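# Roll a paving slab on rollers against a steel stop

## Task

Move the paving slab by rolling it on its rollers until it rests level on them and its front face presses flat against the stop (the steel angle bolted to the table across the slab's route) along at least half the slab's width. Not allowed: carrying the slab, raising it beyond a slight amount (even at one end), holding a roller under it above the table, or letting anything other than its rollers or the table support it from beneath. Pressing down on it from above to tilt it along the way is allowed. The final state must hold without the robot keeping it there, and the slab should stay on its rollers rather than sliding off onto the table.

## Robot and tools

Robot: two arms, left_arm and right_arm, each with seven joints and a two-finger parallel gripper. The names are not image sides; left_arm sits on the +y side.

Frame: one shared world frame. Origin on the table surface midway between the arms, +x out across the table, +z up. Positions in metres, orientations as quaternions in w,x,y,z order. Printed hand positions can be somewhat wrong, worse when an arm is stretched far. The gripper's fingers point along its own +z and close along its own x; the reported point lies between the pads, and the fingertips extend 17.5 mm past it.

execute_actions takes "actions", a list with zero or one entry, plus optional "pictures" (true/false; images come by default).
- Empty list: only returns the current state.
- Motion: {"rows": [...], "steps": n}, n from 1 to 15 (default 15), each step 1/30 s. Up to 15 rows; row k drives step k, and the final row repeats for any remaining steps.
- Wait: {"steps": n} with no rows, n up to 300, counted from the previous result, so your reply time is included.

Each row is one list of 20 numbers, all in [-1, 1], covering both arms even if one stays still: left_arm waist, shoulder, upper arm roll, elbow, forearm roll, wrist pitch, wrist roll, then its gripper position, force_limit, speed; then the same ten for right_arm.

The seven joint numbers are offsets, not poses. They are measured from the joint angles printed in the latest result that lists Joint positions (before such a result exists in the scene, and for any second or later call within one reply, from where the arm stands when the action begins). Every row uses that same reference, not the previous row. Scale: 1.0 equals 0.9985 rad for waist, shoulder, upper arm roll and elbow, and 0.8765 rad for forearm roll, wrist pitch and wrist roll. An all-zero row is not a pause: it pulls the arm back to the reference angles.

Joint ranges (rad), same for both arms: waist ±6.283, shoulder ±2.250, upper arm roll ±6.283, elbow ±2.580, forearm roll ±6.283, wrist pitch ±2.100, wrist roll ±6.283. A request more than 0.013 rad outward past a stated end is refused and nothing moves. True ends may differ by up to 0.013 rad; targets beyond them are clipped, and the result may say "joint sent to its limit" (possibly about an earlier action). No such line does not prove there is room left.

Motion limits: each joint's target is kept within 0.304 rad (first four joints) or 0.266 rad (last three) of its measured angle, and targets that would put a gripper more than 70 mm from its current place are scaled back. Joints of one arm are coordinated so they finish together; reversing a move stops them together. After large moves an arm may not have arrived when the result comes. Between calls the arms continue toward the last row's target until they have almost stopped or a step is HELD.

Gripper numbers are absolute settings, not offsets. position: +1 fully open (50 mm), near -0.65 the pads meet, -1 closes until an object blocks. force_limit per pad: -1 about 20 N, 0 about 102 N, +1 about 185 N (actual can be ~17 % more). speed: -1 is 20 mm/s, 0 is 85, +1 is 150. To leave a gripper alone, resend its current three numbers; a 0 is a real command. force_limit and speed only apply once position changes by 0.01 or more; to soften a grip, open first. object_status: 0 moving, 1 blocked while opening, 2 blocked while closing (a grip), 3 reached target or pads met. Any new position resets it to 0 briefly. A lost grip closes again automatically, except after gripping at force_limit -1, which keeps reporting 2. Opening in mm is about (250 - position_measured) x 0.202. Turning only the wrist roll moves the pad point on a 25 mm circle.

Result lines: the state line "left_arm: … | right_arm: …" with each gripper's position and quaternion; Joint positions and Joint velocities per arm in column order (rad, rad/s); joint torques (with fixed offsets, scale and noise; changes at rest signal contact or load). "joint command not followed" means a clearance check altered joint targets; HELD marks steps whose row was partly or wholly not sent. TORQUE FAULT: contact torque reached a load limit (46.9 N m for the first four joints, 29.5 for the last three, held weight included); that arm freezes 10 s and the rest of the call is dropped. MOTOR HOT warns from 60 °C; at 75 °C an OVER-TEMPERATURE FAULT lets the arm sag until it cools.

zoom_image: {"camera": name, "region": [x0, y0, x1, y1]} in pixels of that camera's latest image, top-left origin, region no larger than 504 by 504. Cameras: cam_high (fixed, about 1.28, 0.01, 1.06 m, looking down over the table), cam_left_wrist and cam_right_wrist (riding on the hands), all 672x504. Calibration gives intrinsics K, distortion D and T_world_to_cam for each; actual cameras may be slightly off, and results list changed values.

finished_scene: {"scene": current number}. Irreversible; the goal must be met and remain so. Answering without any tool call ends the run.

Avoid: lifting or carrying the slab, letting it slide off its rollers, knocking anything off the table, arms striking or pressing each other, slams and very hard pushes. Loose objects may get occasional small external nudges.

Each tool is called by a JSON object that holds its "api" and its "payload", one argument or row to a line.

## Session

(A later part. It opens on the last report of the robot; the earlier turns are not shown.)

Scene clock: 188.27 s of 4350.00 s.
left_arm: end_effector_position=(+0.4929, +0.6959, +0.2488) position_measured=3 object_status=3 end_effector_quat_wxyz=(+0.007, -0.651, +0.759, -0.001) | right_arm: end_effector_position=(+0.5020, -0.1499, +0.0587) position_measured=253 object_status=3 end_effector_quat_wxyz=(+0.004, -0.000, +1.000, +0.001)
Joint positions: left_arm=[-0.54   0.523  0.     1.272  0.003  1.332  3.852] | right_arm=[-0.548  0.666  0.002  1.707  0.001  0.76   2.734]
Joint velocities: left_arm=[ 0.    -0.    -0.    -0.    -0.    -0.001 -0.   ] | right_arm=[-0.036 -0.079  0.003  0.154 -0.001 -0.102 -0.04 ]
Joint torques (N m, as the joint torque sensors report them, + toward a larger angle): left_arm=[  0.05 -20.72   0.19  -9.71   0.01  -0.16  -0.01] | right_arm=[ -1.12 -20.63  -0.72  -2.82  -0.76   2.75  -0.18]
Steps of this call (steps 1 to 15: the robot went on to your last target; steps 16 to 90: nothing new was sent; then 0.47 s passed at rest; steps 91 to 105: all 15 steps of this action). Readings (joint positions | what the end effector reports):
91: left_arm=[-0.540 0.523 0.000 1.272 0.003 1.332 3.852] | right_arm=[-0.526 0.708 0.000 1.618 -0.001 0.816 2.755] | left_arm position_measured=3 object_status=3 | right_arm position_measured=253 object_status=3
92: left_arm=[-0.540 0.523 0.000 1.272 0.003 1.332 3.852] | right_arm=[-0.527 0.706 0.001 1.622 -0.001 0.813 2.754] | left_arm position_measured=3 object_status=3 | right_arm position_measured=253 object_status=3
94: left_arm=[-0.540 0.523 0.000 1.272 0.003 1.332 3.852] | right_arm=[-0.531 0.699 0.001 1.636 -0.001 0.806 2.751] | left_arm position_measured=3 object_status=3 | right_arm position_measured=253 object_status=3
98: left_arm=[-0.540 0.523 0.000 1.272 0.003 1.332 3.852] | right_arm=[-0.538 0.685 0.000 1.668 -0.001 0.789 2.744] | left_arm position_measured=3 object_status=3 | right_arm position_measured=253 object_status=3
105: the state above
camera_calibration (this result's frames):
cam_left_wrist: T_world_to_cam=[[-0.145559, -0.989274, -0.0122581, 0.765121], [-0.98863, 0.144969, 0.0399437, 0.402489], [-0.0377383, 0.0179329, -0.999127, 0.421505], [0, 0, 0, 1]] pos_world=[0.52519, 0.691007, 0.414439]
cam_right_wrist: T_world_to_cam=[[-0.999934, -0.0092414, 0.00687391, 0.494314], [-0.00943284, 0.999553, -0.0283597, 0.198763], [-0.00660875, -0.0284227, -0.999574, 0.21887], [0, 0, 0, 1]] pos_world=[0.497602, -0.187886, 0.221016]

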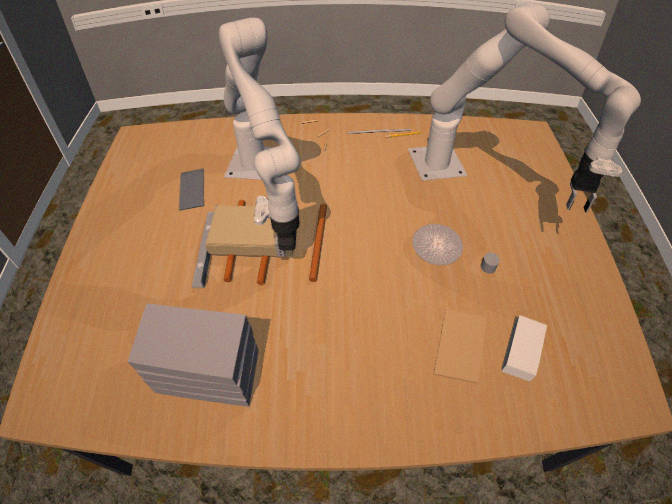

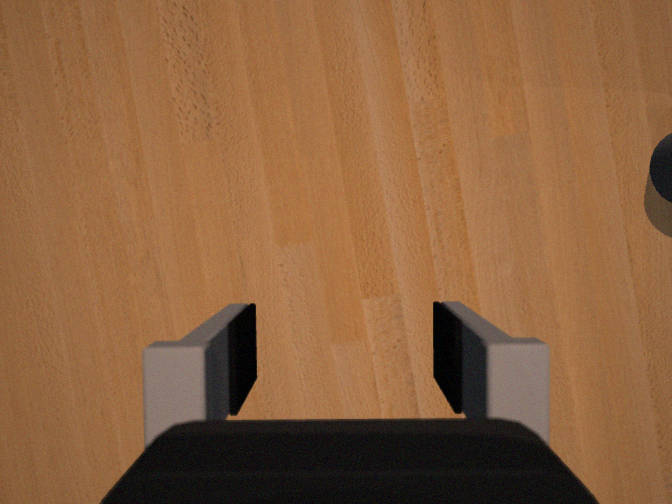

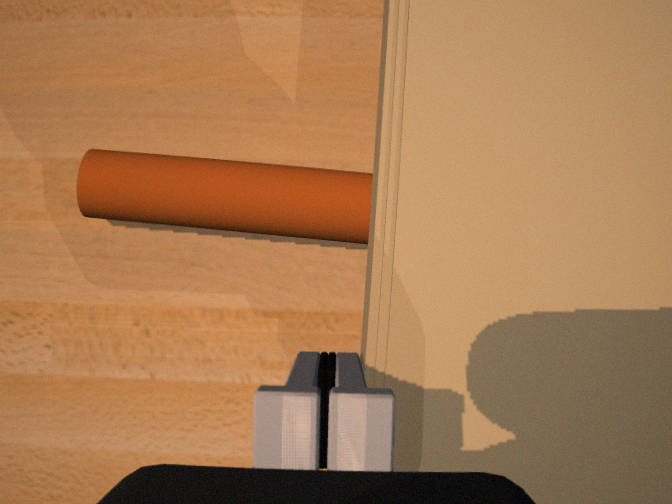

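{"api": "execute_actions", "payload": {
  "actions": [
    {"rows":[[0,0,0,0,0,0,0,1,0,0,-0.003,-0.006,-0.002,0.016,0,-0.002,-0.004,-1,0,0],[0,0,0,0,0,0,0,1,0,0,-0.004,-0.007,-0.002,0.018,0,-0.004,-0.005,-1,0,0],[0,0,0,0,0,0,0,1,0,0,-0.005,-0.008,-0.002,0.021,0,-0.005,-0.006,-1,0,0],[0,0,0,0,0,0,0,1,0,0,-0.005,-0.009,-0.002,0.023,0,-0.007,-0.007,-1,0,0],[0,0,0,0,0,0,0,1,0,0,-0.006,-0.010,-0.002,0.026,0,-0.008,-0.007,-1,0,0],[0,0,0,0,0,0,0,1,0,0,-0.006,-0.011,-0.002,0.028,0,-0.010,-0.008,-1,0,0],[0,0,0,0,0,0,0,1,0,0,-0.007,-0.012,-0.002,0.030,0,-0.011,-0.009,-1,0,0],[0,0,0,0,0,0,0,1,0,0,-0.008,-0.013,-0.002,0.033,0,-0.013,-0.010,-1,0,0],[0,0,0,0,0,0,0,1,0,0,-0.008,-0.014,-0.002,0.035,0,-0.014,-0.010,-1,0,0],[0,0,0,0,0,0,0,1,0,0,-0.009,-0.015,-0.002,0.037,0,-0.016,-0.011,-1,0,0],[0,0,0,0,0,0,0,1,0,0,-0.009,-0.016,-0.002,0.040,0,-0.017,-0.012,-1,0,0],[0,0,0,0,0,0,0,1,0,0,-0.010,-0.017,-0.002,0.042,0,-0.019,-0.012,-1,0,0],[0,0,0,0,0,0,0,1,0,0,-0.010,-0.018,-0.002,0.044,0,-0.020,-0.013,-1,0,0],[0,0,0,0,0,0,0,1,0,0,-0.011,-0.019,-0.002,0.046,0,-0.021,-0.013,-1,0,0],[0,0,0,0,0,0,0,1,0,0,-0.012,-0.020,-0.002,0.048,0,-0.022,-0.014,-1,0,0]]}
  ],
  "pictures": false
}}

{"api": "execute_actions", "payload": {
  "actions": [
    {"steps":10}
  ]
}}

Scene clock: 195.03 s of 4350.00 s.
left_arm: end_effector_position=(+0.4929, +0.6959, +0.2488) position_measured=3 object_status=3 end_effector_quat_wxyz=(+0.007, -0.651, +0.759, -0.001) | right_arm: end_effector_position=(+0.4919, -0.1495, +0.0594) position_measured=253 object_status=3 end_effector_quat_wxyz=(+0.006, -0.000, +1.000, +0.001)
Joint positions: left_arm=[-0.54   0.523  0.     1.272  0.003  1.332  3.852] | right_arm=[-0.557  0.647  0.002  1.746  0.002  0.736  2.723]
Joint velocities: left_arm=[ 0.    -0.    -0.     0.     0.     0.001  0.   ] | right_arm=[-0.029 -0.029 -0.001  0.052 -0.001 -0.037 -0.015]
Joint torques (N m, as the joint torque sensors report them, + toward a larger angle): left_arm=[ -0.04 -20.28   0.27  -9.6   -0.04  -0.29   0.14] | right_arm=[ -0.66 -20.04  -0.79  -1.25  -0.84   3.35  -0.37]
Steps of this call (steps 1 to 30: the robot went on to your last target; steps 31 to 90: nothing new was sent; then 3.27 s passed at rest; steps 91 to 105: all 15 steps of this action). Readings (joint positions | what the end effector reports):
91: left_arm=[-0.540 0.523 0.000 1.272 0.003 1.332 3.852] | right_arm=[-0.550 0.660 0.002 1.718 0.001 0.754 2.731] | left_arm position_measured=3 object_status=3 | right_arm position_measured=253 object_status=3
92: left_arm=[-0.540 0.523 0.000 1.272 0.003 1.332 3.852] | right_arm=[-0.550 0.660 0.002 1.719 0.001 0.754 2.730] | left_arm position_measured=3 object_status=3 | right_arm position_measured=253 object_status=3
94: left_arm=[-0.540 0.523 0.000 1.272 0.003 1.332 3.852] | right_arm=[-0.551 0.658 0.002 1.722 0.002 0.751 2.729] | left_arm position_measured=3 object_status=3 | right_arm position_measured=253 object_status=3
98: left_arm=[-0.540 0.523 0.000 1.272 0.003 1.332 3.852] | right_arm=[-0.553 0.654 0.002 1.731 0.002 0.746 2.726] | left_arm position_measured=3 object_status=3 | right_arm position_measured=253 object_status=3
105: the state above

Scene clock: 195.37 s of 4350.00 s.
left_arm: end_effector_position=(+0.4929, +0.6959, +0.2488) position_measured=3 object_status=3 end_effector_quat_wxyz=(+0.007, -0.651, +0.759, -0.001) | right_arm: end_effector_position=(+0.4909, -0.1488, +0.0595) position_measured=253 object_status=3 end_effector_quat_wxyz=(+0.007, -0.001, +1.000, +0.002)
Joint positions: left_arm=[-0.54   0.523  0.     1.272  0.003  1.332  3.852] | right_arm=[-0.559  0.645  0.001  1.749  0.002  0.734  2.722]
Joint velocities: left_arm=[ 0.     0.    -0.    -0.001 -0.    -0.001  0.   ] | right_arm=[-0.     0.     0.001  0.    -0.    -0.    -0.   ]
Joint torques (N m, as the joint torque sensors report them, + toward a larger angle): left_arm=[ -0.23 -20.44   0.6   -9.8   -0.01  -0.25   0.26] | right_arm=[ -0.6  -19.9   -0.59  -1.8   -0.85   3.22  -0.19]
Steps of this call (steps 1 to 10: the robot went on to your last target). Readings (joint positions | what the end effector reports):
1: left_arm=[-0.540 0.523 0.000 1.272 0.003 1.332 3.852] | right_arm=[-0.558 0.646 0.001 1.747 0.002 0.735 2.723] | left_arm position_measured=3 object_status=3 | right_arm position_measured=253 object_status=3
2: left_arm=[-0.540 0.523 0.000 1.272 0.003 1.332 3.852] | right_arm=[-0.558 0.646 0.001 1.748 0.002 0.735 2.722] | left_arm position_measured=3 object_status=3 | right_arm position_measured=253 object_status=3
4: left_arm=[-0.540 0.523 0.000 1.272 0.003 1.332 3.852] | right_arm=[-0.558 0.645 0.001 1.748 0.002 0.735 2.722] | left_arm position_measured=3 object_status=3 | right_arm position_measured=253 object_status=3
8: left_arm=[-0.540 0.523 0.000 1.272 0.003 1.332 3.852] | right_arm=[-0.559 0.645 0.001 1.748 0.002 0.734 2.722] | left_arm position_measured=3 object_status=3 | right_arm position_measured=253 object_status=3
10: the state above
camera_calibration (this result's frames):
cam_left_wrist: T_world_to_cam=[[-0.145559, -0.989274, -0.012259, 0.765122], [-0.98863, 0.144969, 0.0399427, 0.40249], [-0.0377371, 0.0179336, -0.999127, 0.421504], [0, 0, 0, 1]] pos_world=[0.52519, 0.691008, 0.414439]
cam_right_wrist: T_world_to_cam=[[-0.999941, -0.010629, 0.00230352, 0.483324], [-0.0106866, 0.999588, -0.0266574, 0.19807], [-0.00201923, -0.0266804, -0.999642, 0.217575], [0, 0, 0, 1]] pos_world=[0.485851, -0.187046, 0.221664]

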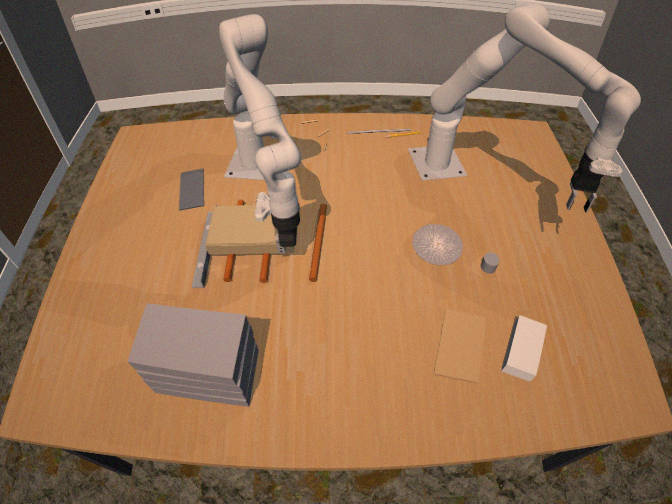

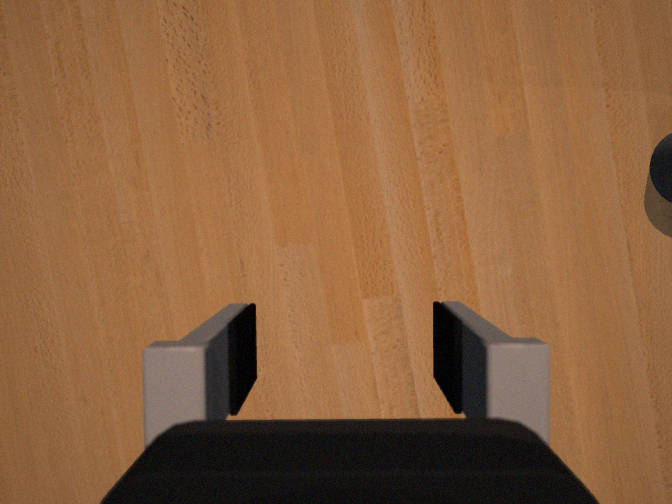

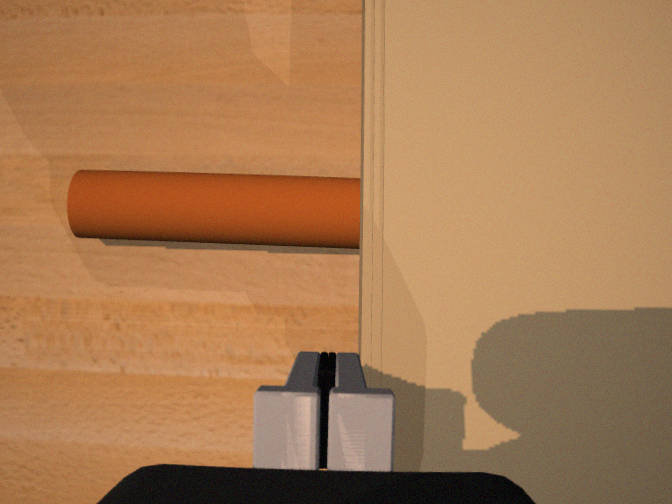

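{"api": "execute_actions", "payload": {
  "actions": [
    {"rows":[[0,0,0,0,0,0,0,1,0,0,0.005,0.01,0,-0.025,0,0.012,0.006,-1,0,0],[0,0,0,0,0,0,0,1,0,0,0.012,0.022,0,-0.045,0,0.028,0.012,-1,0,0],[0,0,0,0,0,0,0,1,0,0,0.017,0.032,0,-0.062,0,0.05,0.019,-1,0,0],[0,0,0,0,0,0,0,1,0,0,0.017,0.032,0,-0.062,0,0.05,0.019,-1,0,0],[0,0,0,0,0,0,0,1,0,0,0.017,0.005,0,-0.085,0,0.105,0.019,-1,0,0],[0,0,0,0,0,0,0,1,0,0,0.017,-0.025,0,-0.11,0,0.17,0.019,-1,0,0],[0,0,0,0,0,0,0,1,0,0,0.017,-0.06,0,-0.14,0,0.24,0.019,-1,0,0],[0,0,0,0,0,0,0,1,0,0,0.017,-0.095,0,-0.175,0,0.32,0.019,1,0,0]]}
  ],
  "pictures": false
}}

Scene clock: 198.67 s of 4350.00 s.
left_arm: end_effector_position=(+0.4929, +0.6959, +0.2488) position_measured=3 object_status=3 end_effector_quat_wxyz=(+0.007, -0.651, +0.759, -0.001) | right_arm: end_effector_position=(+0.5099, -0.1495, +0.1450) position_measured=145 object_status=0 end_effector_quat_wxyz=(+0.001, -0.001, +1.000, -0.001)
Joint positions: left_arm=[-0.54   0.523  0.     1.272  0.003  1.332  3.852] | right_arm=[-0.542  0.555  0.001  1.574  0.002  1.011  2.739]
Joint velocities: left_arm=[ 0.    -0.    -0.001 -0.    -0.     0.001 -0.001] | right_arm=[ 0.003 -0.057  0.001 -0.069  0.     0.136  0.001]
Joint torques (N m, as the joint torque sensors report them, + toward a larger angle): left_arm=[  0.33 -20.85   0.4   -9.72  -0.06  -0.47  -0.03] | right_arm=[ -0.32 -13.69   0.32  -6.11  -0.18   0.04   0.17]
Steps of this call (steps 1 to 15: the robot went on to your last target; steps 16 to 84: nothing new was sent; steps 85 to 99: all 15 steps of this action). Readings (joint positions | what the end effector reports):
85: left_arm=[-0.540 0.523 0.000 1.272 0.003 1.332 3.852] | right_arm=[-0.558 0.646 0.001 1.748 0.002 0.735 2.722] | left_arm position_measured=3 object_status=3 | right_arm position_measured=253 object_status=3
86: left_arm=[-0.540 0.523 0.000 1.272 0.003 1.332 3.852] | right_arm=[-0.557 0.648 0.001 1.744 0.002 0.738 2.723] | left_arm position_measured=3 object_status=3 | right_arm position_measured=253 object_status=3
88: left_arm=[-0.540 0.523 0.000 1.272 0.003 1.332 3.852] | right_arm=[-0.551 0.660 0.000 1.721 0.001 0.749 2.728] | left_arm position_measured=3 object_status=3 | right_arm position_measured=253 object_status=3
92: left_arm=[-0.540 0.523 0.000 1.272 0.003 1.332 3.852] | right_arm=[-0.543 0.659 0.002 1.659 0.002 0.836 2.738] | left_arm position_measured=3 object_status=3 | right_arm position_measured=243 object_status=0
99: the state above

{"api": "execute_actions", "payload": {
  "actions": [
    {"rows":[[0,0,0,0,0,0,0,1,0,0,-0.26,-0.132,0,0.213,-0.002,-0.091,-0.297,1,0,0]]}
  ]
}}

Scene clock: 200.67 s of 4350.00 s.
left_arm: end_effector_position=(+0.4929, +0.6959, +0.2488) position_measured=3 object_status=3 end_effector_quat_wxyz=(+0.007, -0.651, +0.759, -0.001) | right_arm: end_effector_position=(+0.4014, -0.0775, +0.1484) position_measured=3 object_status=3 end_effector_quat_wxyz=(-0.002, +0.003, +1.000, -0.001)
Joint positions: left_arm=[-0.54   0.523  0.     1.272  0.003  1.332  3.852] | right_arm=[-0.794  0.428 -0.001  1.785 -0.001  0.933  2.479]
Joint velocities: left_arm=[ 0.    -0.    -0.001  0.001 -0.     0.     0.001] | right_arm=[-0.039 -0.017  0.034  0.032  0.02  -0.019 -0.025]
Joint torques (N m, as the joint torque sensors report them, + toward a larger angle): left_arm=[ -0.08 -20.89   0.4   -9.73  -0.17  -0.3    0.04] | right_arm=[  1.49 -17.42   1.79  -8.67   0.16  -0.06   0.02]
Steps of this call (steps 1 to 15: the robot went on to your last target; steps 16 to 45: nothing new was sent; steps 46 to 60: all 15 steps of this action). Readings (joint positions | what the end effector reports):
46: left_arm=[-0.540 0.523 0.000 1.272 0.003 1.332 3.852] | right_arm=[-0.543 0.550 0.002 1.575 0.002 1.015 2.738] | left_arm position_measured=3 object_status=3 | right_arm position_measured=3 object_status=3
47: left_arm=[-0.540 0.523 0.000 1.272 0.003 1.332 3.852] | right_arm=[-0.550 0.546 0.003 1.579 0.003 1.013 2.733] | left_arm position_measured=3 object_status=3 | right_arm position_measured=3 object_status=3
49: left_arm=[-0.540 0.523 0.000 1.272 0.003 1.332 3.852] | right_arm=[-0.580 0.531 0.005 1.601 0.003 1.004 2.707] | left_arm position_measured=3 object_status=3 | right_arm position_measured=3 object_status=3
53: left_arm=[-0.540 0.523 0.000 1.272 0.003 1.332 3.852] | right_arm=[-0.687 0.479 0.002 1.688 0.001 0.970 2.599] | left_arm position_measured=3 object_status=3 | right_arm position_measured=3 object_status=3
60: the state above
camera_calibration (this result's frames):
cam_left_wrist: T_world_to_cam=[[-0.145558, -0.989274, -0.0122606, 0.765124], [-0.98863, 0.144969, 0.0399406, 0.402493], [-0.0377348, 0.0179349, -0.999127, 0.4215], [0, 0, 0, 1]] pos_world=[0.525192, 0.691009, 0.414437]
cam_right_wrist: T_world_to_cam=[[-0.999809, -0.00284162, 0.0193324, 0.392418], [-0.00345378, 0.999491, -0.0317055, 0.126043], [-0.0192324, -0.0317663, -0.99931, 0.314659], [0, 0, 0, 1]] pos_world=[0.39883, -0.114868, 0.310852]

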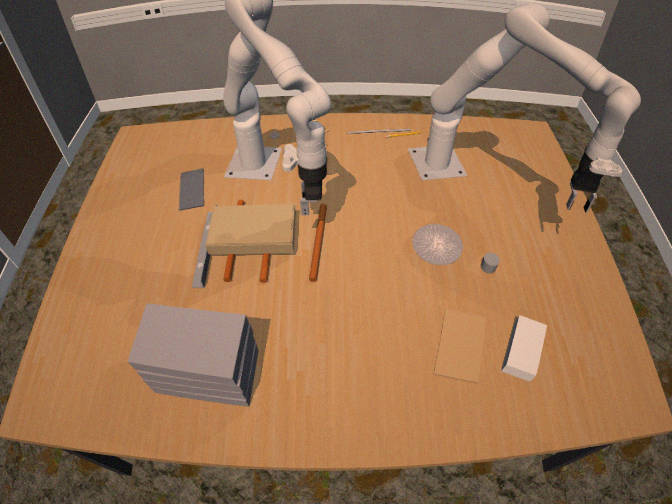

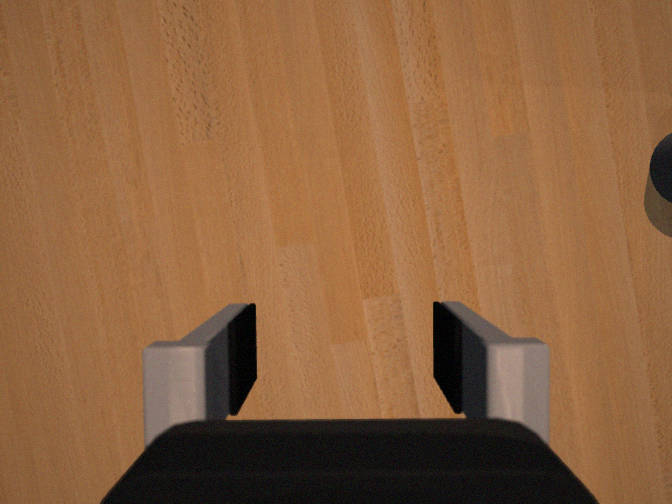

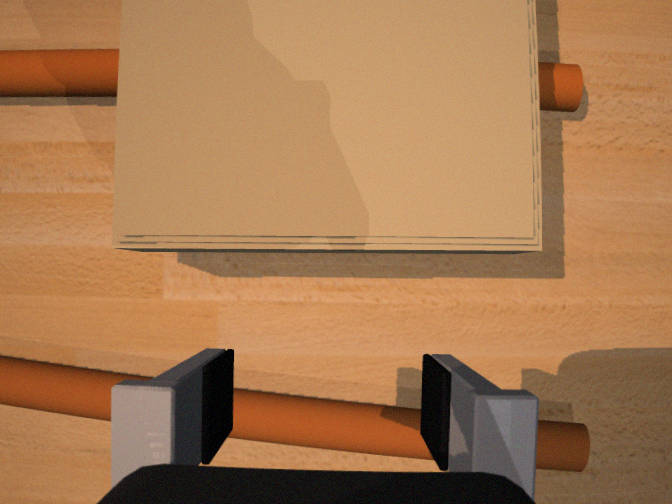

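{"api": "execute_actions", "payload": {
  "actions": [
    {"rows":[[0,0,0,0,0,0,0,1,0,0,0.0,0.02,0,0.025,0,-0.05,0.005,1,0,0],[0,0,0,0,0,0,0,1,0,0,0.005,0.05,0,0.052,0,-0.115,0.01,1,0,0],[0,0,0,0,0,0,0,1,0,0,0.01,0.08,0,0.082,0,-0.185,0.018,1,0,0],[0,0,0,0,0,0,0,1,0,0,0.015,0.11,0,0.112,0,-0.255,0.026,1,0,0],[0,0,0,0,0,0,0,1,0,0,0.020,0.141,0,0.139,0,-0.324,0.033,1,0,0]]}
  ],
  "pictures": false
}}

Scene clock: 203.63 s of 4350.00 s.
left_arm: end_effector_position=(+0.4929, +0.6959, +0.2488) position_measured=3 object_status=3 end_effector_quat_wxyz=(+0.007, -0.651, +0.759, -0.001) | right_arm: end_effector_position=(+0.4000, -0.0890, +0.0588) position_measured=3 object_status=3 end_effector_quat_wxyz=(+0.001, -0.002, +1.000, +0.001)
Joint positions: left_arm=[-0.54   0.523  0.     1.272  0.003  1.332  3.852] | right_arm=[-0.775  0.566 -0.001  1.924 -0.001  0.649  2.508]
Joint velocities: left_arm=[-0.     0.     0.001 -0.    -0.001  0.001  0.001] | right_arm=[ 0.004  0.02   0.     0.001 -0.    -0.002  0.   ]
Joint torques (N m, as the joint torque sensors report them, + toward a larger angle): left_arm=[ -0.07 -20.38   0.49  -9.82   0.03  -0.27   0.24] | right_arm=[  0.03 -17.7    0.25  -5.21   0.06  -0.31   0.2 ]
Steps of this call (steps 1 to 15: the robot went on to your last target; steps 16 to 74: nothing new was sent; steps 75 to 89: all 15 steps of this action). Readings (joint positions | what the end effector reports):
75: left_arm=[-0.540 0.523 0.000 1.272 0.003 1.332 3.852] | right_arm=[-0.801 0.425 0.001 1.787 0.000 0.930 2.479] | left_arm position_measured=3 object_status=3 | right_arm position_measured=3 object_status=3
76: left_arm=[-0.540 0.523 0.000 1.272 0.003 1.332 3.852] | right_arm=[-0.799 0.431 0.000 1.792 0.000 0.921 2.480] | left_arm position_measured=3 object_status=3 | right_arm position_measured=3 object_status=3
78: left_arm=[-0.540 0.523 0.000 1.272 0.003 1.332 3.852] | right_arm=[-0.792 0.460 -0.001 1.816 -0.000 0.873 2.484] | left_arm position_measured=3 object_status=3 | right_arm position_measured=3 object_status=3
82: left_arm=[-0.540 0.523 0.000 1.272 0.003 1.332 3.852] | right_arm=[-0.780 0.537 -0.001 1.892 -0.000 0.717 2.501] | left_arm position_measured=3 object_status=3 | right_arm position_measured=3 object_status=3
89: the state above

{"api": "execute_actions", "payload": {
  "actions": [
    {"rows":[[0,0,0,0,0,0,0,1,0,0,0.005,0.001,0,0.004,0,-0.002,0.005,1,0,0],[0,0,0,0,0,0,0,1,0,0,0.010,-0.001,0,0.008,0,-0.005,0.011,1,0,0],[0,0,0,0,0,0,0,1,0,0,0.015,-0.003,0,0.013,0,-0.008,0.017,1,0,0],[0,0,0,0,0,0,0,1,0,0,0.020,-0.005,0,0.017,0,-0.010,0.022,1,0,0],[0,0,0,0,0,0,0,1,0,0,0.025,-0.007,0,0.021,0,-0.013,0.028,1,0,0],[0,0,0,0,0,0,0,1,0,0,0.030,-0.009,0,0.025,0,-0.016,0.033,1,0,0],[0,0,0,0,0,0,0,1,0,0,0.035,-0.011,0,0.029,0,-0.018,0.039,1,0,0],[0,0,0,0,0,0,0,1,0,0,0.039,-0.012,0,0.033,0,-0.020,0.043,1,0,0],[0,0,0,0,0,0,0,1,0,0,0.043,-0.014,0,0.036,0,-0.022,0.047,1,0,0],[0,0,0,0,0,0,0,1,0,0,0.046,-0.015,0,0.039,0,-0.024,0.051,1,0,0],[0,0,0,0,0,0,0,1,0,0,0.049,-0.016,0,0.041,0,-0.026,0.054,1,0,0],[0,0,0,0,0,0,0,1,0,0,0.052,-0.017,0,0.044,0,-0.027,0.058,1,0,0],[0,0,0,0,0,0,0,1,0,0,0.055,-0.018,0,0.046,0,-0.029,0.061,1,0,0],[0,0,0,0,0,0,0,1,0,0,0.058,-0.020,0,0.049,0,-0.030,0.064,1,0,0],[0,0,0,0,0,0,0,1,0,0,0.062,-0.021,0,0.052,0,-0.032,0.068,1,0,0]]}
  ],
  "pictures": false
}}

{"api": "execute_actions", "payload": {
  "actions": [
    {"steps":12}
  ]
}}

Scene clock: 207.60 s of 4350.00 s.
left_arm: end_effector_position=(+0.4929, +0.6959, +0.2488) position_measured=3 object_status=3 end_effector_quat_wxyz=(+0.007, -0.651, +0.759, -0.001) | right_arm: end_effector_position=(+0.4002, -0.1083, +0.0582) position_measured=3 object_status=3 end_effector_quat_wxyz=(+0.002, -0.006, +1.000, +0.006)
Joint positions: left_arm=[-0.54   0.523  0.     1.272  0.003  1.332  3.852] | right_arm=[-0.724  0.548 -0.01   1.966 -0.006  0.617  2.563]
Joint velocities: left_arm=[ 0.     0.     0.    -0.001  0.    -0.003  0.   ] | right_arm=[ 0.075 -0.036 -0.042  0.056 -0.037 -0.072  0.075]
Joint torques (N m, as the joint torque sensors report them, + toward a larger angle): left_arm=[  0.28 -20.76   0.19  -9.82   0.07  -0.28   0.1 ] | right_arm=[  6.63 -18.1    7.42  -1.59   3.11   3.32   0.01]
Steps of this call (steps 1 to 15: the robot went on to your last target; steps 16 to 90: nothing new was sent; then 0.47 s passed at rest; steps 91 to 105: all 15 steps of this action). Readings (joint positions | what the end effector reports):
91: left_arm=[-0.540 0.523 0.000 1.272 0.003 1.332 3.852] | right_arm=[-0.773 0.568 -0.002 1.925 -0.001 0.648 2.508] | left_arm position_measured=3 object_status=3 | right_arm position_measured=3 object_status=3
92: left_arm=[-0.540 0.523 0.000 1.272 0.003 1.332 3.852] | right_arm=[-0.770 0.567 -0.002 1.927 -0.001 0.647 2.511] | left_arm position_measured=3 object_status=3 | right_arm position_measured=3 object_status=3
94: left_arm=[-0.540 0.523 0.000 1.272 0.003 1.332 3.852] | right_arm=[-0.762 0.564 -0.002 1.934 -0.001 0.643 2.519] | left_arm position_measured=3 object_status=3 | right_arm position_measured=3 object_status=3
98: left_arm=[-0.540 0.523 0.000 1.272 0.003 1.332 3.852] | right_arm=[-0.743 0.557 -0.001 1.950 -0.001 0.635 2.538] | left_arm position_measured=3 object_status=3 | right_arm position_measured=3 object_status=3
105: the state above

Scene clock: 208.00 s of 4350.00 s.
left_arm: end_effector_position=(+0.4929, +0.6959, +0.2488) position_measured=3 object_status=3 end_effector_quat_wxyz=(+0.007, -0.651, +0.759, -0.001) | right_arm: end_effector_position=(+0.4003, -0.1082, +0.0583) position_measured=3 object_status=3 end_effector_quat_wxyz=(+0.003, -0.006, +1.000, +0.008)
Joint positions: left_arm=[-0.54   0.523  0.     1.272  0.003  1.332  3.852] | right_arm=[-0.721  0.546 -0.012  1.969 -0.008  0.613  2.567]
Joint velocities: left_arm=[ 0.     0.    -0.    -0.001  0.    -0.001 -0.   ] | right_arm=[-0. -0.  0. -0. -0. -0.  0.]
Joint torques (N m, as the joint torque sensors report them, + toward a larger angle): left_arm=[ -0.03 -20.87   0.24  -9.95  -0.13  -0.49   0.01] | right_arm=[  6.85 -18.32   7.84  -0.78   3.41   3.65   0.4 ]
Steps of this call (steps 1 to 12: the robot went on to your last target). Readings (joint positions | what the end effector reports):
1: left_arm=[-0.540 0.523 0.000 1.272 0.003 1.332 3.852] | right_arm=[-0.722 0.547 -0.011 1.968 -0.007 0.615 2.565] | left_arm position_measured=3 object_status=3 | right_arm position_measured=3 object_status=3
2: left_arm=[-0.540 0.523 0.000 1.272 0.003 1.332 3.852] | right_arm=[-0.722 0.547 -0.012 1.968 -0.007 0.614 2.566] | left_arm position_measured=3 object_status=3 | right_arm position_measured=3 object_status=3
4: left_arm=[-0.540 0.523 0.000 1.272 0.003 1.332 3.852] | right_arm=[-0.722 0.546 -0.012 1.969 -0.007 0.614 2.567] | left_arm position_measured=3 object_status=3 | right_arm position_measured=3 object_status=3
8: left_arm=[-0.540 0.523 0.000 1.272 0.003 1.332 3.852] | right_arm=[-0.721 0.546 -0.012 1.969 -0.008 0.613 2.567] | left_arm position_measured=3 object_status=3 | right_arm position_measured=3 object_status=3
12: the state above
camera_calibration (this result's frames):
cam_left_wrist: T_world_to_cam=[[-0.145559, -0.989274, -0.0122623, 0.765127], [-0.98863, 0.144969, 0.0399383, 0.402495], [-0.0377323, 0.0179363, -0.999127, 0.421497], [0, 0, 0, 1]] pos_world=[0.525194, 0.69101, 0.414436]
cam_right_wrist: T_world_to_cam=[[-0.999725, -0.0212017, 0.0100341, 0.391442], [-0.0213418, 0.999673, -0.0140634, 0.160034], [-0.00973261, -0.0142737, -0.999851, 0.221728], [0, 0, 0, 1]] pos_world=[0.396907, -0.148518, 0.220018]

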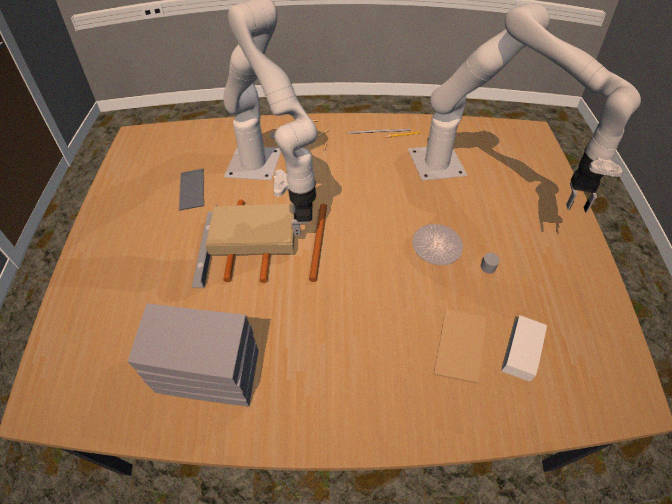

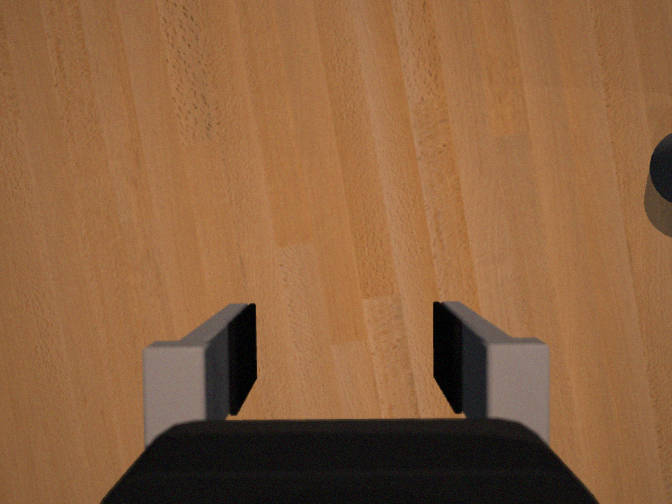

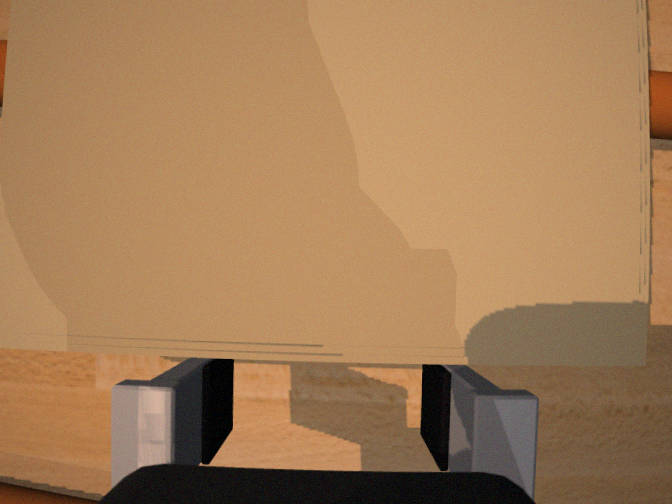

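{"api": "execute_actions", "payload": {
  "actions": [
    {"rows":[[0,0,0,0,0,0,0,1,0,0,-0.005,0.003,0.004,-0.006,0.003,0.005,-0.006,1,0,0],[0,0,0,0,0,0,0,1,0,0,-0.015,0.007,0.008,-0.014,0.006,0.012,-0.017,1,0,0],[0,0,0,0,0,0,0,1,0,0,-0.03,0.013,0.012,-0.027,0.008,0.024,-0.036,1,0,0],[0,0,0,0,0,0,0,1,0,0,-0.05,0.022,0.012,-0.045,0.008,0.04,-0.06,1,0,0],[0,0,0,0,0,0,0,1,0,0,-0.05,0.022,0.012,-0.045,0.008,0.04,-0.06,1,0,0],[0,0,0,0,0,0,0,1,0,0,-0.05,0.022,0.012,-0.045,0.008,0.04,-0.06,1,0,0],[0,0,0,0,0,0,0,1,0,0,-0.05,-0.02,0.012,-0.075,0.008,0.125,-0.06,1,0,0],[0,0,0,0,0,0,0,1,0,0,-0.05,-0.07,0.012,-0.115,0.008,0.225,-0.06,1,0,0],[0,0,0,0,0,0,0,1,0,0,-0.05,-0.13,0.012,-0.165,0.008,0.335,-0.06,1,0,0],[0,0,0,0,0,0,0,1,0,0,-0.05,-0.195,0.012,-0.225,0.008,0.475,-0.06,1,0,0]]}
  ],
  "pictures": false
}}

Scene clock: 211.33 s of 4350.00 s.
left_arm: end_effector_position=(+0.4929, +0.6959, +0.2488) position_measured=3 object_status=3 end_effector_quat_wxyz=(+0.007, -0.651, +0.759, -0.001) | right_arm: end_effector_position=(+0.4117, -0.0834, +0.1471) position_measured=3 object_status=3 end_effector_quat_wxyz=(+0.008, -0.002, +1.000, +0.006)
Joint positions: left_arm=[-0.54   0.523  0.     1.272  0.003  1.332  3.852] | right_arm=[-0.77   0.423  0.     1.798 -0.001  0.9    2.514]
Joint velocities: left_arm=[ 0.     0.     0.001  0.001 -0.001  0.     0.   ] | right_arm=[-0.006 -0.668 -0.    -0.514 -0.     1.215 -0.002]
Joint torques (N m, as the joint torque sensors report them, + toward a larger angle): left_arm=[  0.26 -21.1    0.71 -10.02   0.03  -0.33   0.01] | right_arm=[  0.73 -17.49   0.4   -6.94  -0.01   0.39   0.22]
Steps of this call (steps 1 to 15: the robot went on to your last target; steps 16 to 85: nothing new was sent; steps 86 to 100: all 15 steps of this action). Readings (joint positions | what the end effector reports):
86: left_arm=[-0.540 0.523 0.000 1.272 0.003 1.332 3.852] | right_arm=[-0.723 0.547 -0.012 1.968 -0.007 0.614 2.566] | left_arm position_measured=3 object_status=3 | right_arm position_measured=3 object_status=3
87: left_arm=[-0.540 0.523 0.000 1.272 0.003 1.332 3.852] | right_arm=[-0.728 0.549 -0.010 1.965 -0.005 0.616 2.564] | left_arm position_measured=3 object_status=3 | right_arm position_measured=3 object_status=3
89: left_arm=[-0.540 0.523 0.000 1.272 0.003 1.332 3.852] | right_arm=[-0.744 0.556 -0.004 1.953 -0.002 0.624 2.550] | left_arm position_measured=3 object_status=3 | right_arm position_measured=3 object_status=3
93: left_arm=[-0.540 0.523 0.000 1.272 0.003 1.332 3.852] | right_arm=[-0.768 0.562 -0.002 1.917 -0.001 0.660 2.516] | left_arm position_measured=3 object_status=3 | right_arm position_measured=3 object_status=3
100: the state above

Go to view pose [−.171,.2408,0,1.8731,0,1.0277,3.110].

{"api": "execute_actions", "payload": {
  "actions": [
    {"rows":[[0,0,0,0,0,0,0,1,0,0,0.1,-0.1,0,-0.03,0,0.146,0.1,1,0,0],[0,0,0,0,0,0,0,1,0,0,0.6,-0.182,0,0.075,0,0.146,0.68,1,0,0]]}
  ],
  "pictures": false
}}

{"api": "execute_actions", "payload": {
  "actions": [
    {"steps":10}
  ]
}}

Scene clock: 213.10 s of 4350.00 s.
left_arm: end_effector_position=(+0.4929, +0.6959, +0.2488) position_measured=3 object_status=3 end_effector_quat_wxyz=(+0.007, -0.651, +0.759, -0.001) | right_arm: end_effector_position=(+0.4258, -0.2464, +0.1985) position_measured=3 object_status=3 end_effector_quat_wxyz=(+0.002, +0.025, +1.000, +0.001)
Joint positions: left_arm=[-0.54   0.523  0.     1.272  0.003  1.332  3.852] | right_arm=[-0.388  0.268 -0.     1.841 -0.001  1.028  2.841]
Joint velocities: left_arm=[ 0.     0.    -0.001 -0.     0.    -0.     0.001] | right_arm=[ 1.01  -0.119  0.004  0.145  0.001 -0.003  0.98 ]
Joint torques (N m, as the joint torque sensors report them, + toward a larger angle): left_arm=[ -0.01 -20.78   0.33  -9.88  -0.1   -0.26   0.02] | right_arm=[ -0.58 -14.66  -0.35  -8.14  -0.14  -0.08   0.21]
Steps of this call (steps 1 to 30: the robot went on to your last target; steps 31 to 38: nothing new was sent; steps 39 to 53: all 15 steps of this action). Readings (joint positions | what the end effector reports):
39: left_arm=[-0.540 0.523 0.000 1.272 0.003 1.332 3.852] | right_arm=[-0.770 0.351 -0.000 1.744 -0.001 1.030 2.515] | left_arm position_measured=3 object_status=3 | right_arm position_measured=3 object_status=3
40: left_arm=[-0.540 0.523 0.000 1.272 0.003 1.332 3.852] | right_arm=[-0.763 0.349 -0.002 1.746 -0.001 1.029 2.519] | left_arm position_measured=3 object_status=3 | right_arm position_measured=3 object_status=3
42: left_arm=[-0.540 0.523 0.000 1.272 0.003 1.332 3.852] | right_arm=[-0.733 0.340 -0.003 1.754 -0.002 1.029 2.542] | left_arm position_measured=3 object_status=3 | right_arm position_measured=3 object_status=3
46: left_arm=[-0.540 0.523 0.000 1.272 0.003 1.332 3.852] | right_arm=[-0.618 0.305 -0.001 1.793 -0.001 1.028 2.639] | left_arm position_measured=3 object_status=3 | right_arm position_measured=3 object_status=3
53: the state above

Scene clock: 213.43 s of 4350.00 s.
left_arm: end_effector_position=(+0.4929, +0.6959, +0.2488) position_measured=3 object_status=3 end_effector_quat_wxyz=(+0.007, -0.651, +0.759, -0.001) | right_arm: end_effector_position=(+0.4206, -0.3276, +0.1996) position_measured=3 object_status=3 end_effector_quat_wxyz=(-0.001, -0.004, +1.000, -0.000)
Joint positions: left_arm=[-0.54   0.523  0.     1.272  0.003  1.332  3.852] | right_arm=[-0.18   0.242  0.002  1.873  0.     1.028  3.11 ]
Joint velocities: left_arm=[ 0.    -0.     0.    -0.001  0.001  0.001  0.001] | right_arm=[ 0.057 -0.006 -0.034  0.004 -0.021 -0.004  0.023]
Joint torques (N m, as the joint torque sensors report them, + toward a larger angle): left_arm=[  0.06 -20.85   0.36  -9.66   0.01  -0.15   0.02] | right_arm=[ -0.98 -13.38  -0.31  -8.76   0.24  -0.03   0.28]
Steps of this call (steps 1 to 10: the robot went on to your last target). Readings (joint positions | what the end effector reports):
1: left_arm=[-0.540 0.523 0.000 1.272 0.003 1.332 3.852] | right_arm=[-0.355 0.264 -0.000 1.846 -0.001 1.028 2.876] | left_arm position_measured=3 object_status=3 | right_arm position_measured=3 object_status=3
2: left_arm=[-0.540 0.523 0.000 1.272 0.003 1.332 3.852] | right_arm=[-0.322 0.260 0.000 1.851 -0.000 1.028 2.915] | left_arm position_measured=3 object_status=3 | right_arm position_measured=3 object_status=3
4: left_arm=[-0.540 0.523 0.000 1.272 0.003 1.332 3.852] | right_arm=[-0.260 0.252 0.000 1.860 -0.000 1.028 2.996] | left_arm position_measured=3 object_status=3 | right_arm position_measured=3 object_status=3
8: left_arm=[-0.540 0.523 0.000 1.272 0.003 1.332 3.852] | right_arm=[-0.187 0.243 0.003 1.871 0.001 1.028 3.100] | left_arm position_measured=3 object_status=3 | right_arm position_measured=3 object_status=3
10: the state above
camera_calibration (this result's frames):
cam_left_wrist: T_world_to_cam=[[-0.145559, -0.989274, -0.012264, 0.765129], [-0.98863, 0.144969, 0.0399363, 0.402498], [-0.0377301, 0.0179377, -0.999127, 0.421494], [0, 0, 0, 1]] pos_world=[0.525196, 0.691012, 0.414435]
cam_right_wrist: T_world_to_cam=[[-0.999706, -0.0176123, 0.0166386, 0.405556], [-0.0181166, 0.999366, -0.0306619, 0.383607], [-0.016088, -0.0309543, -0.999391, 0.357205], [0, 0, 0, 1]] pos_world=[0.418133, -0.365163, 0.362002]

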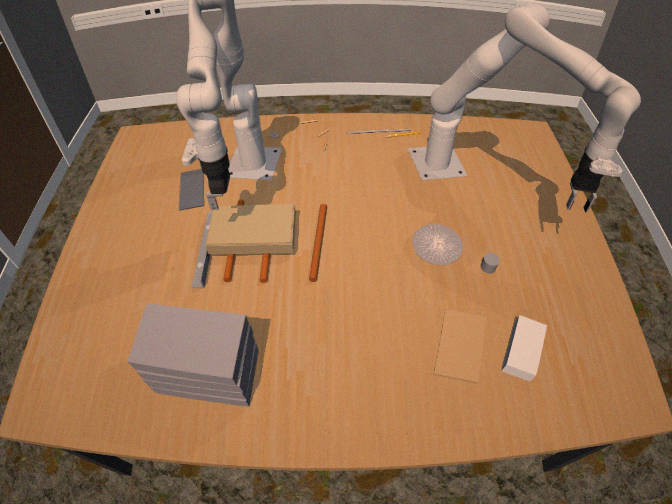

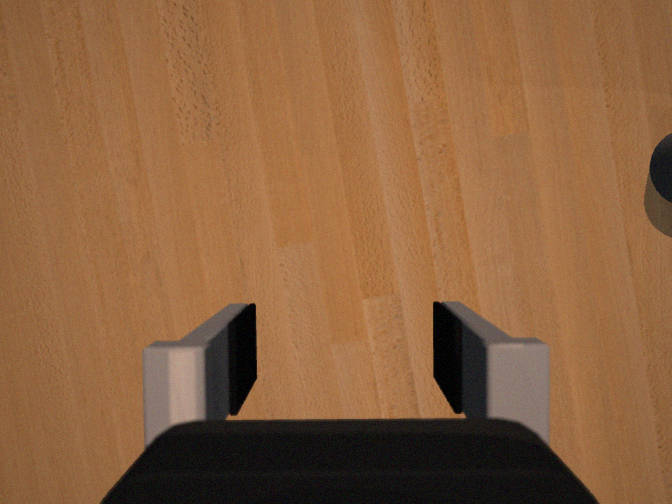

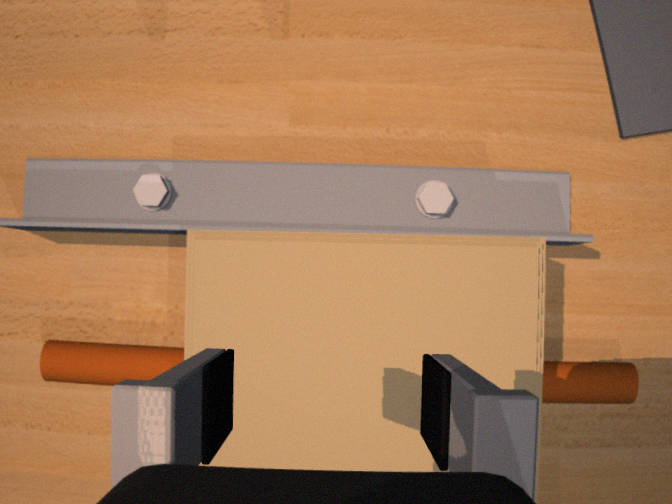

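Flush along the entire face.

{"api": "finished_scene", "payload": {
  "scene": 2
}}

The scene is finished: the task was done.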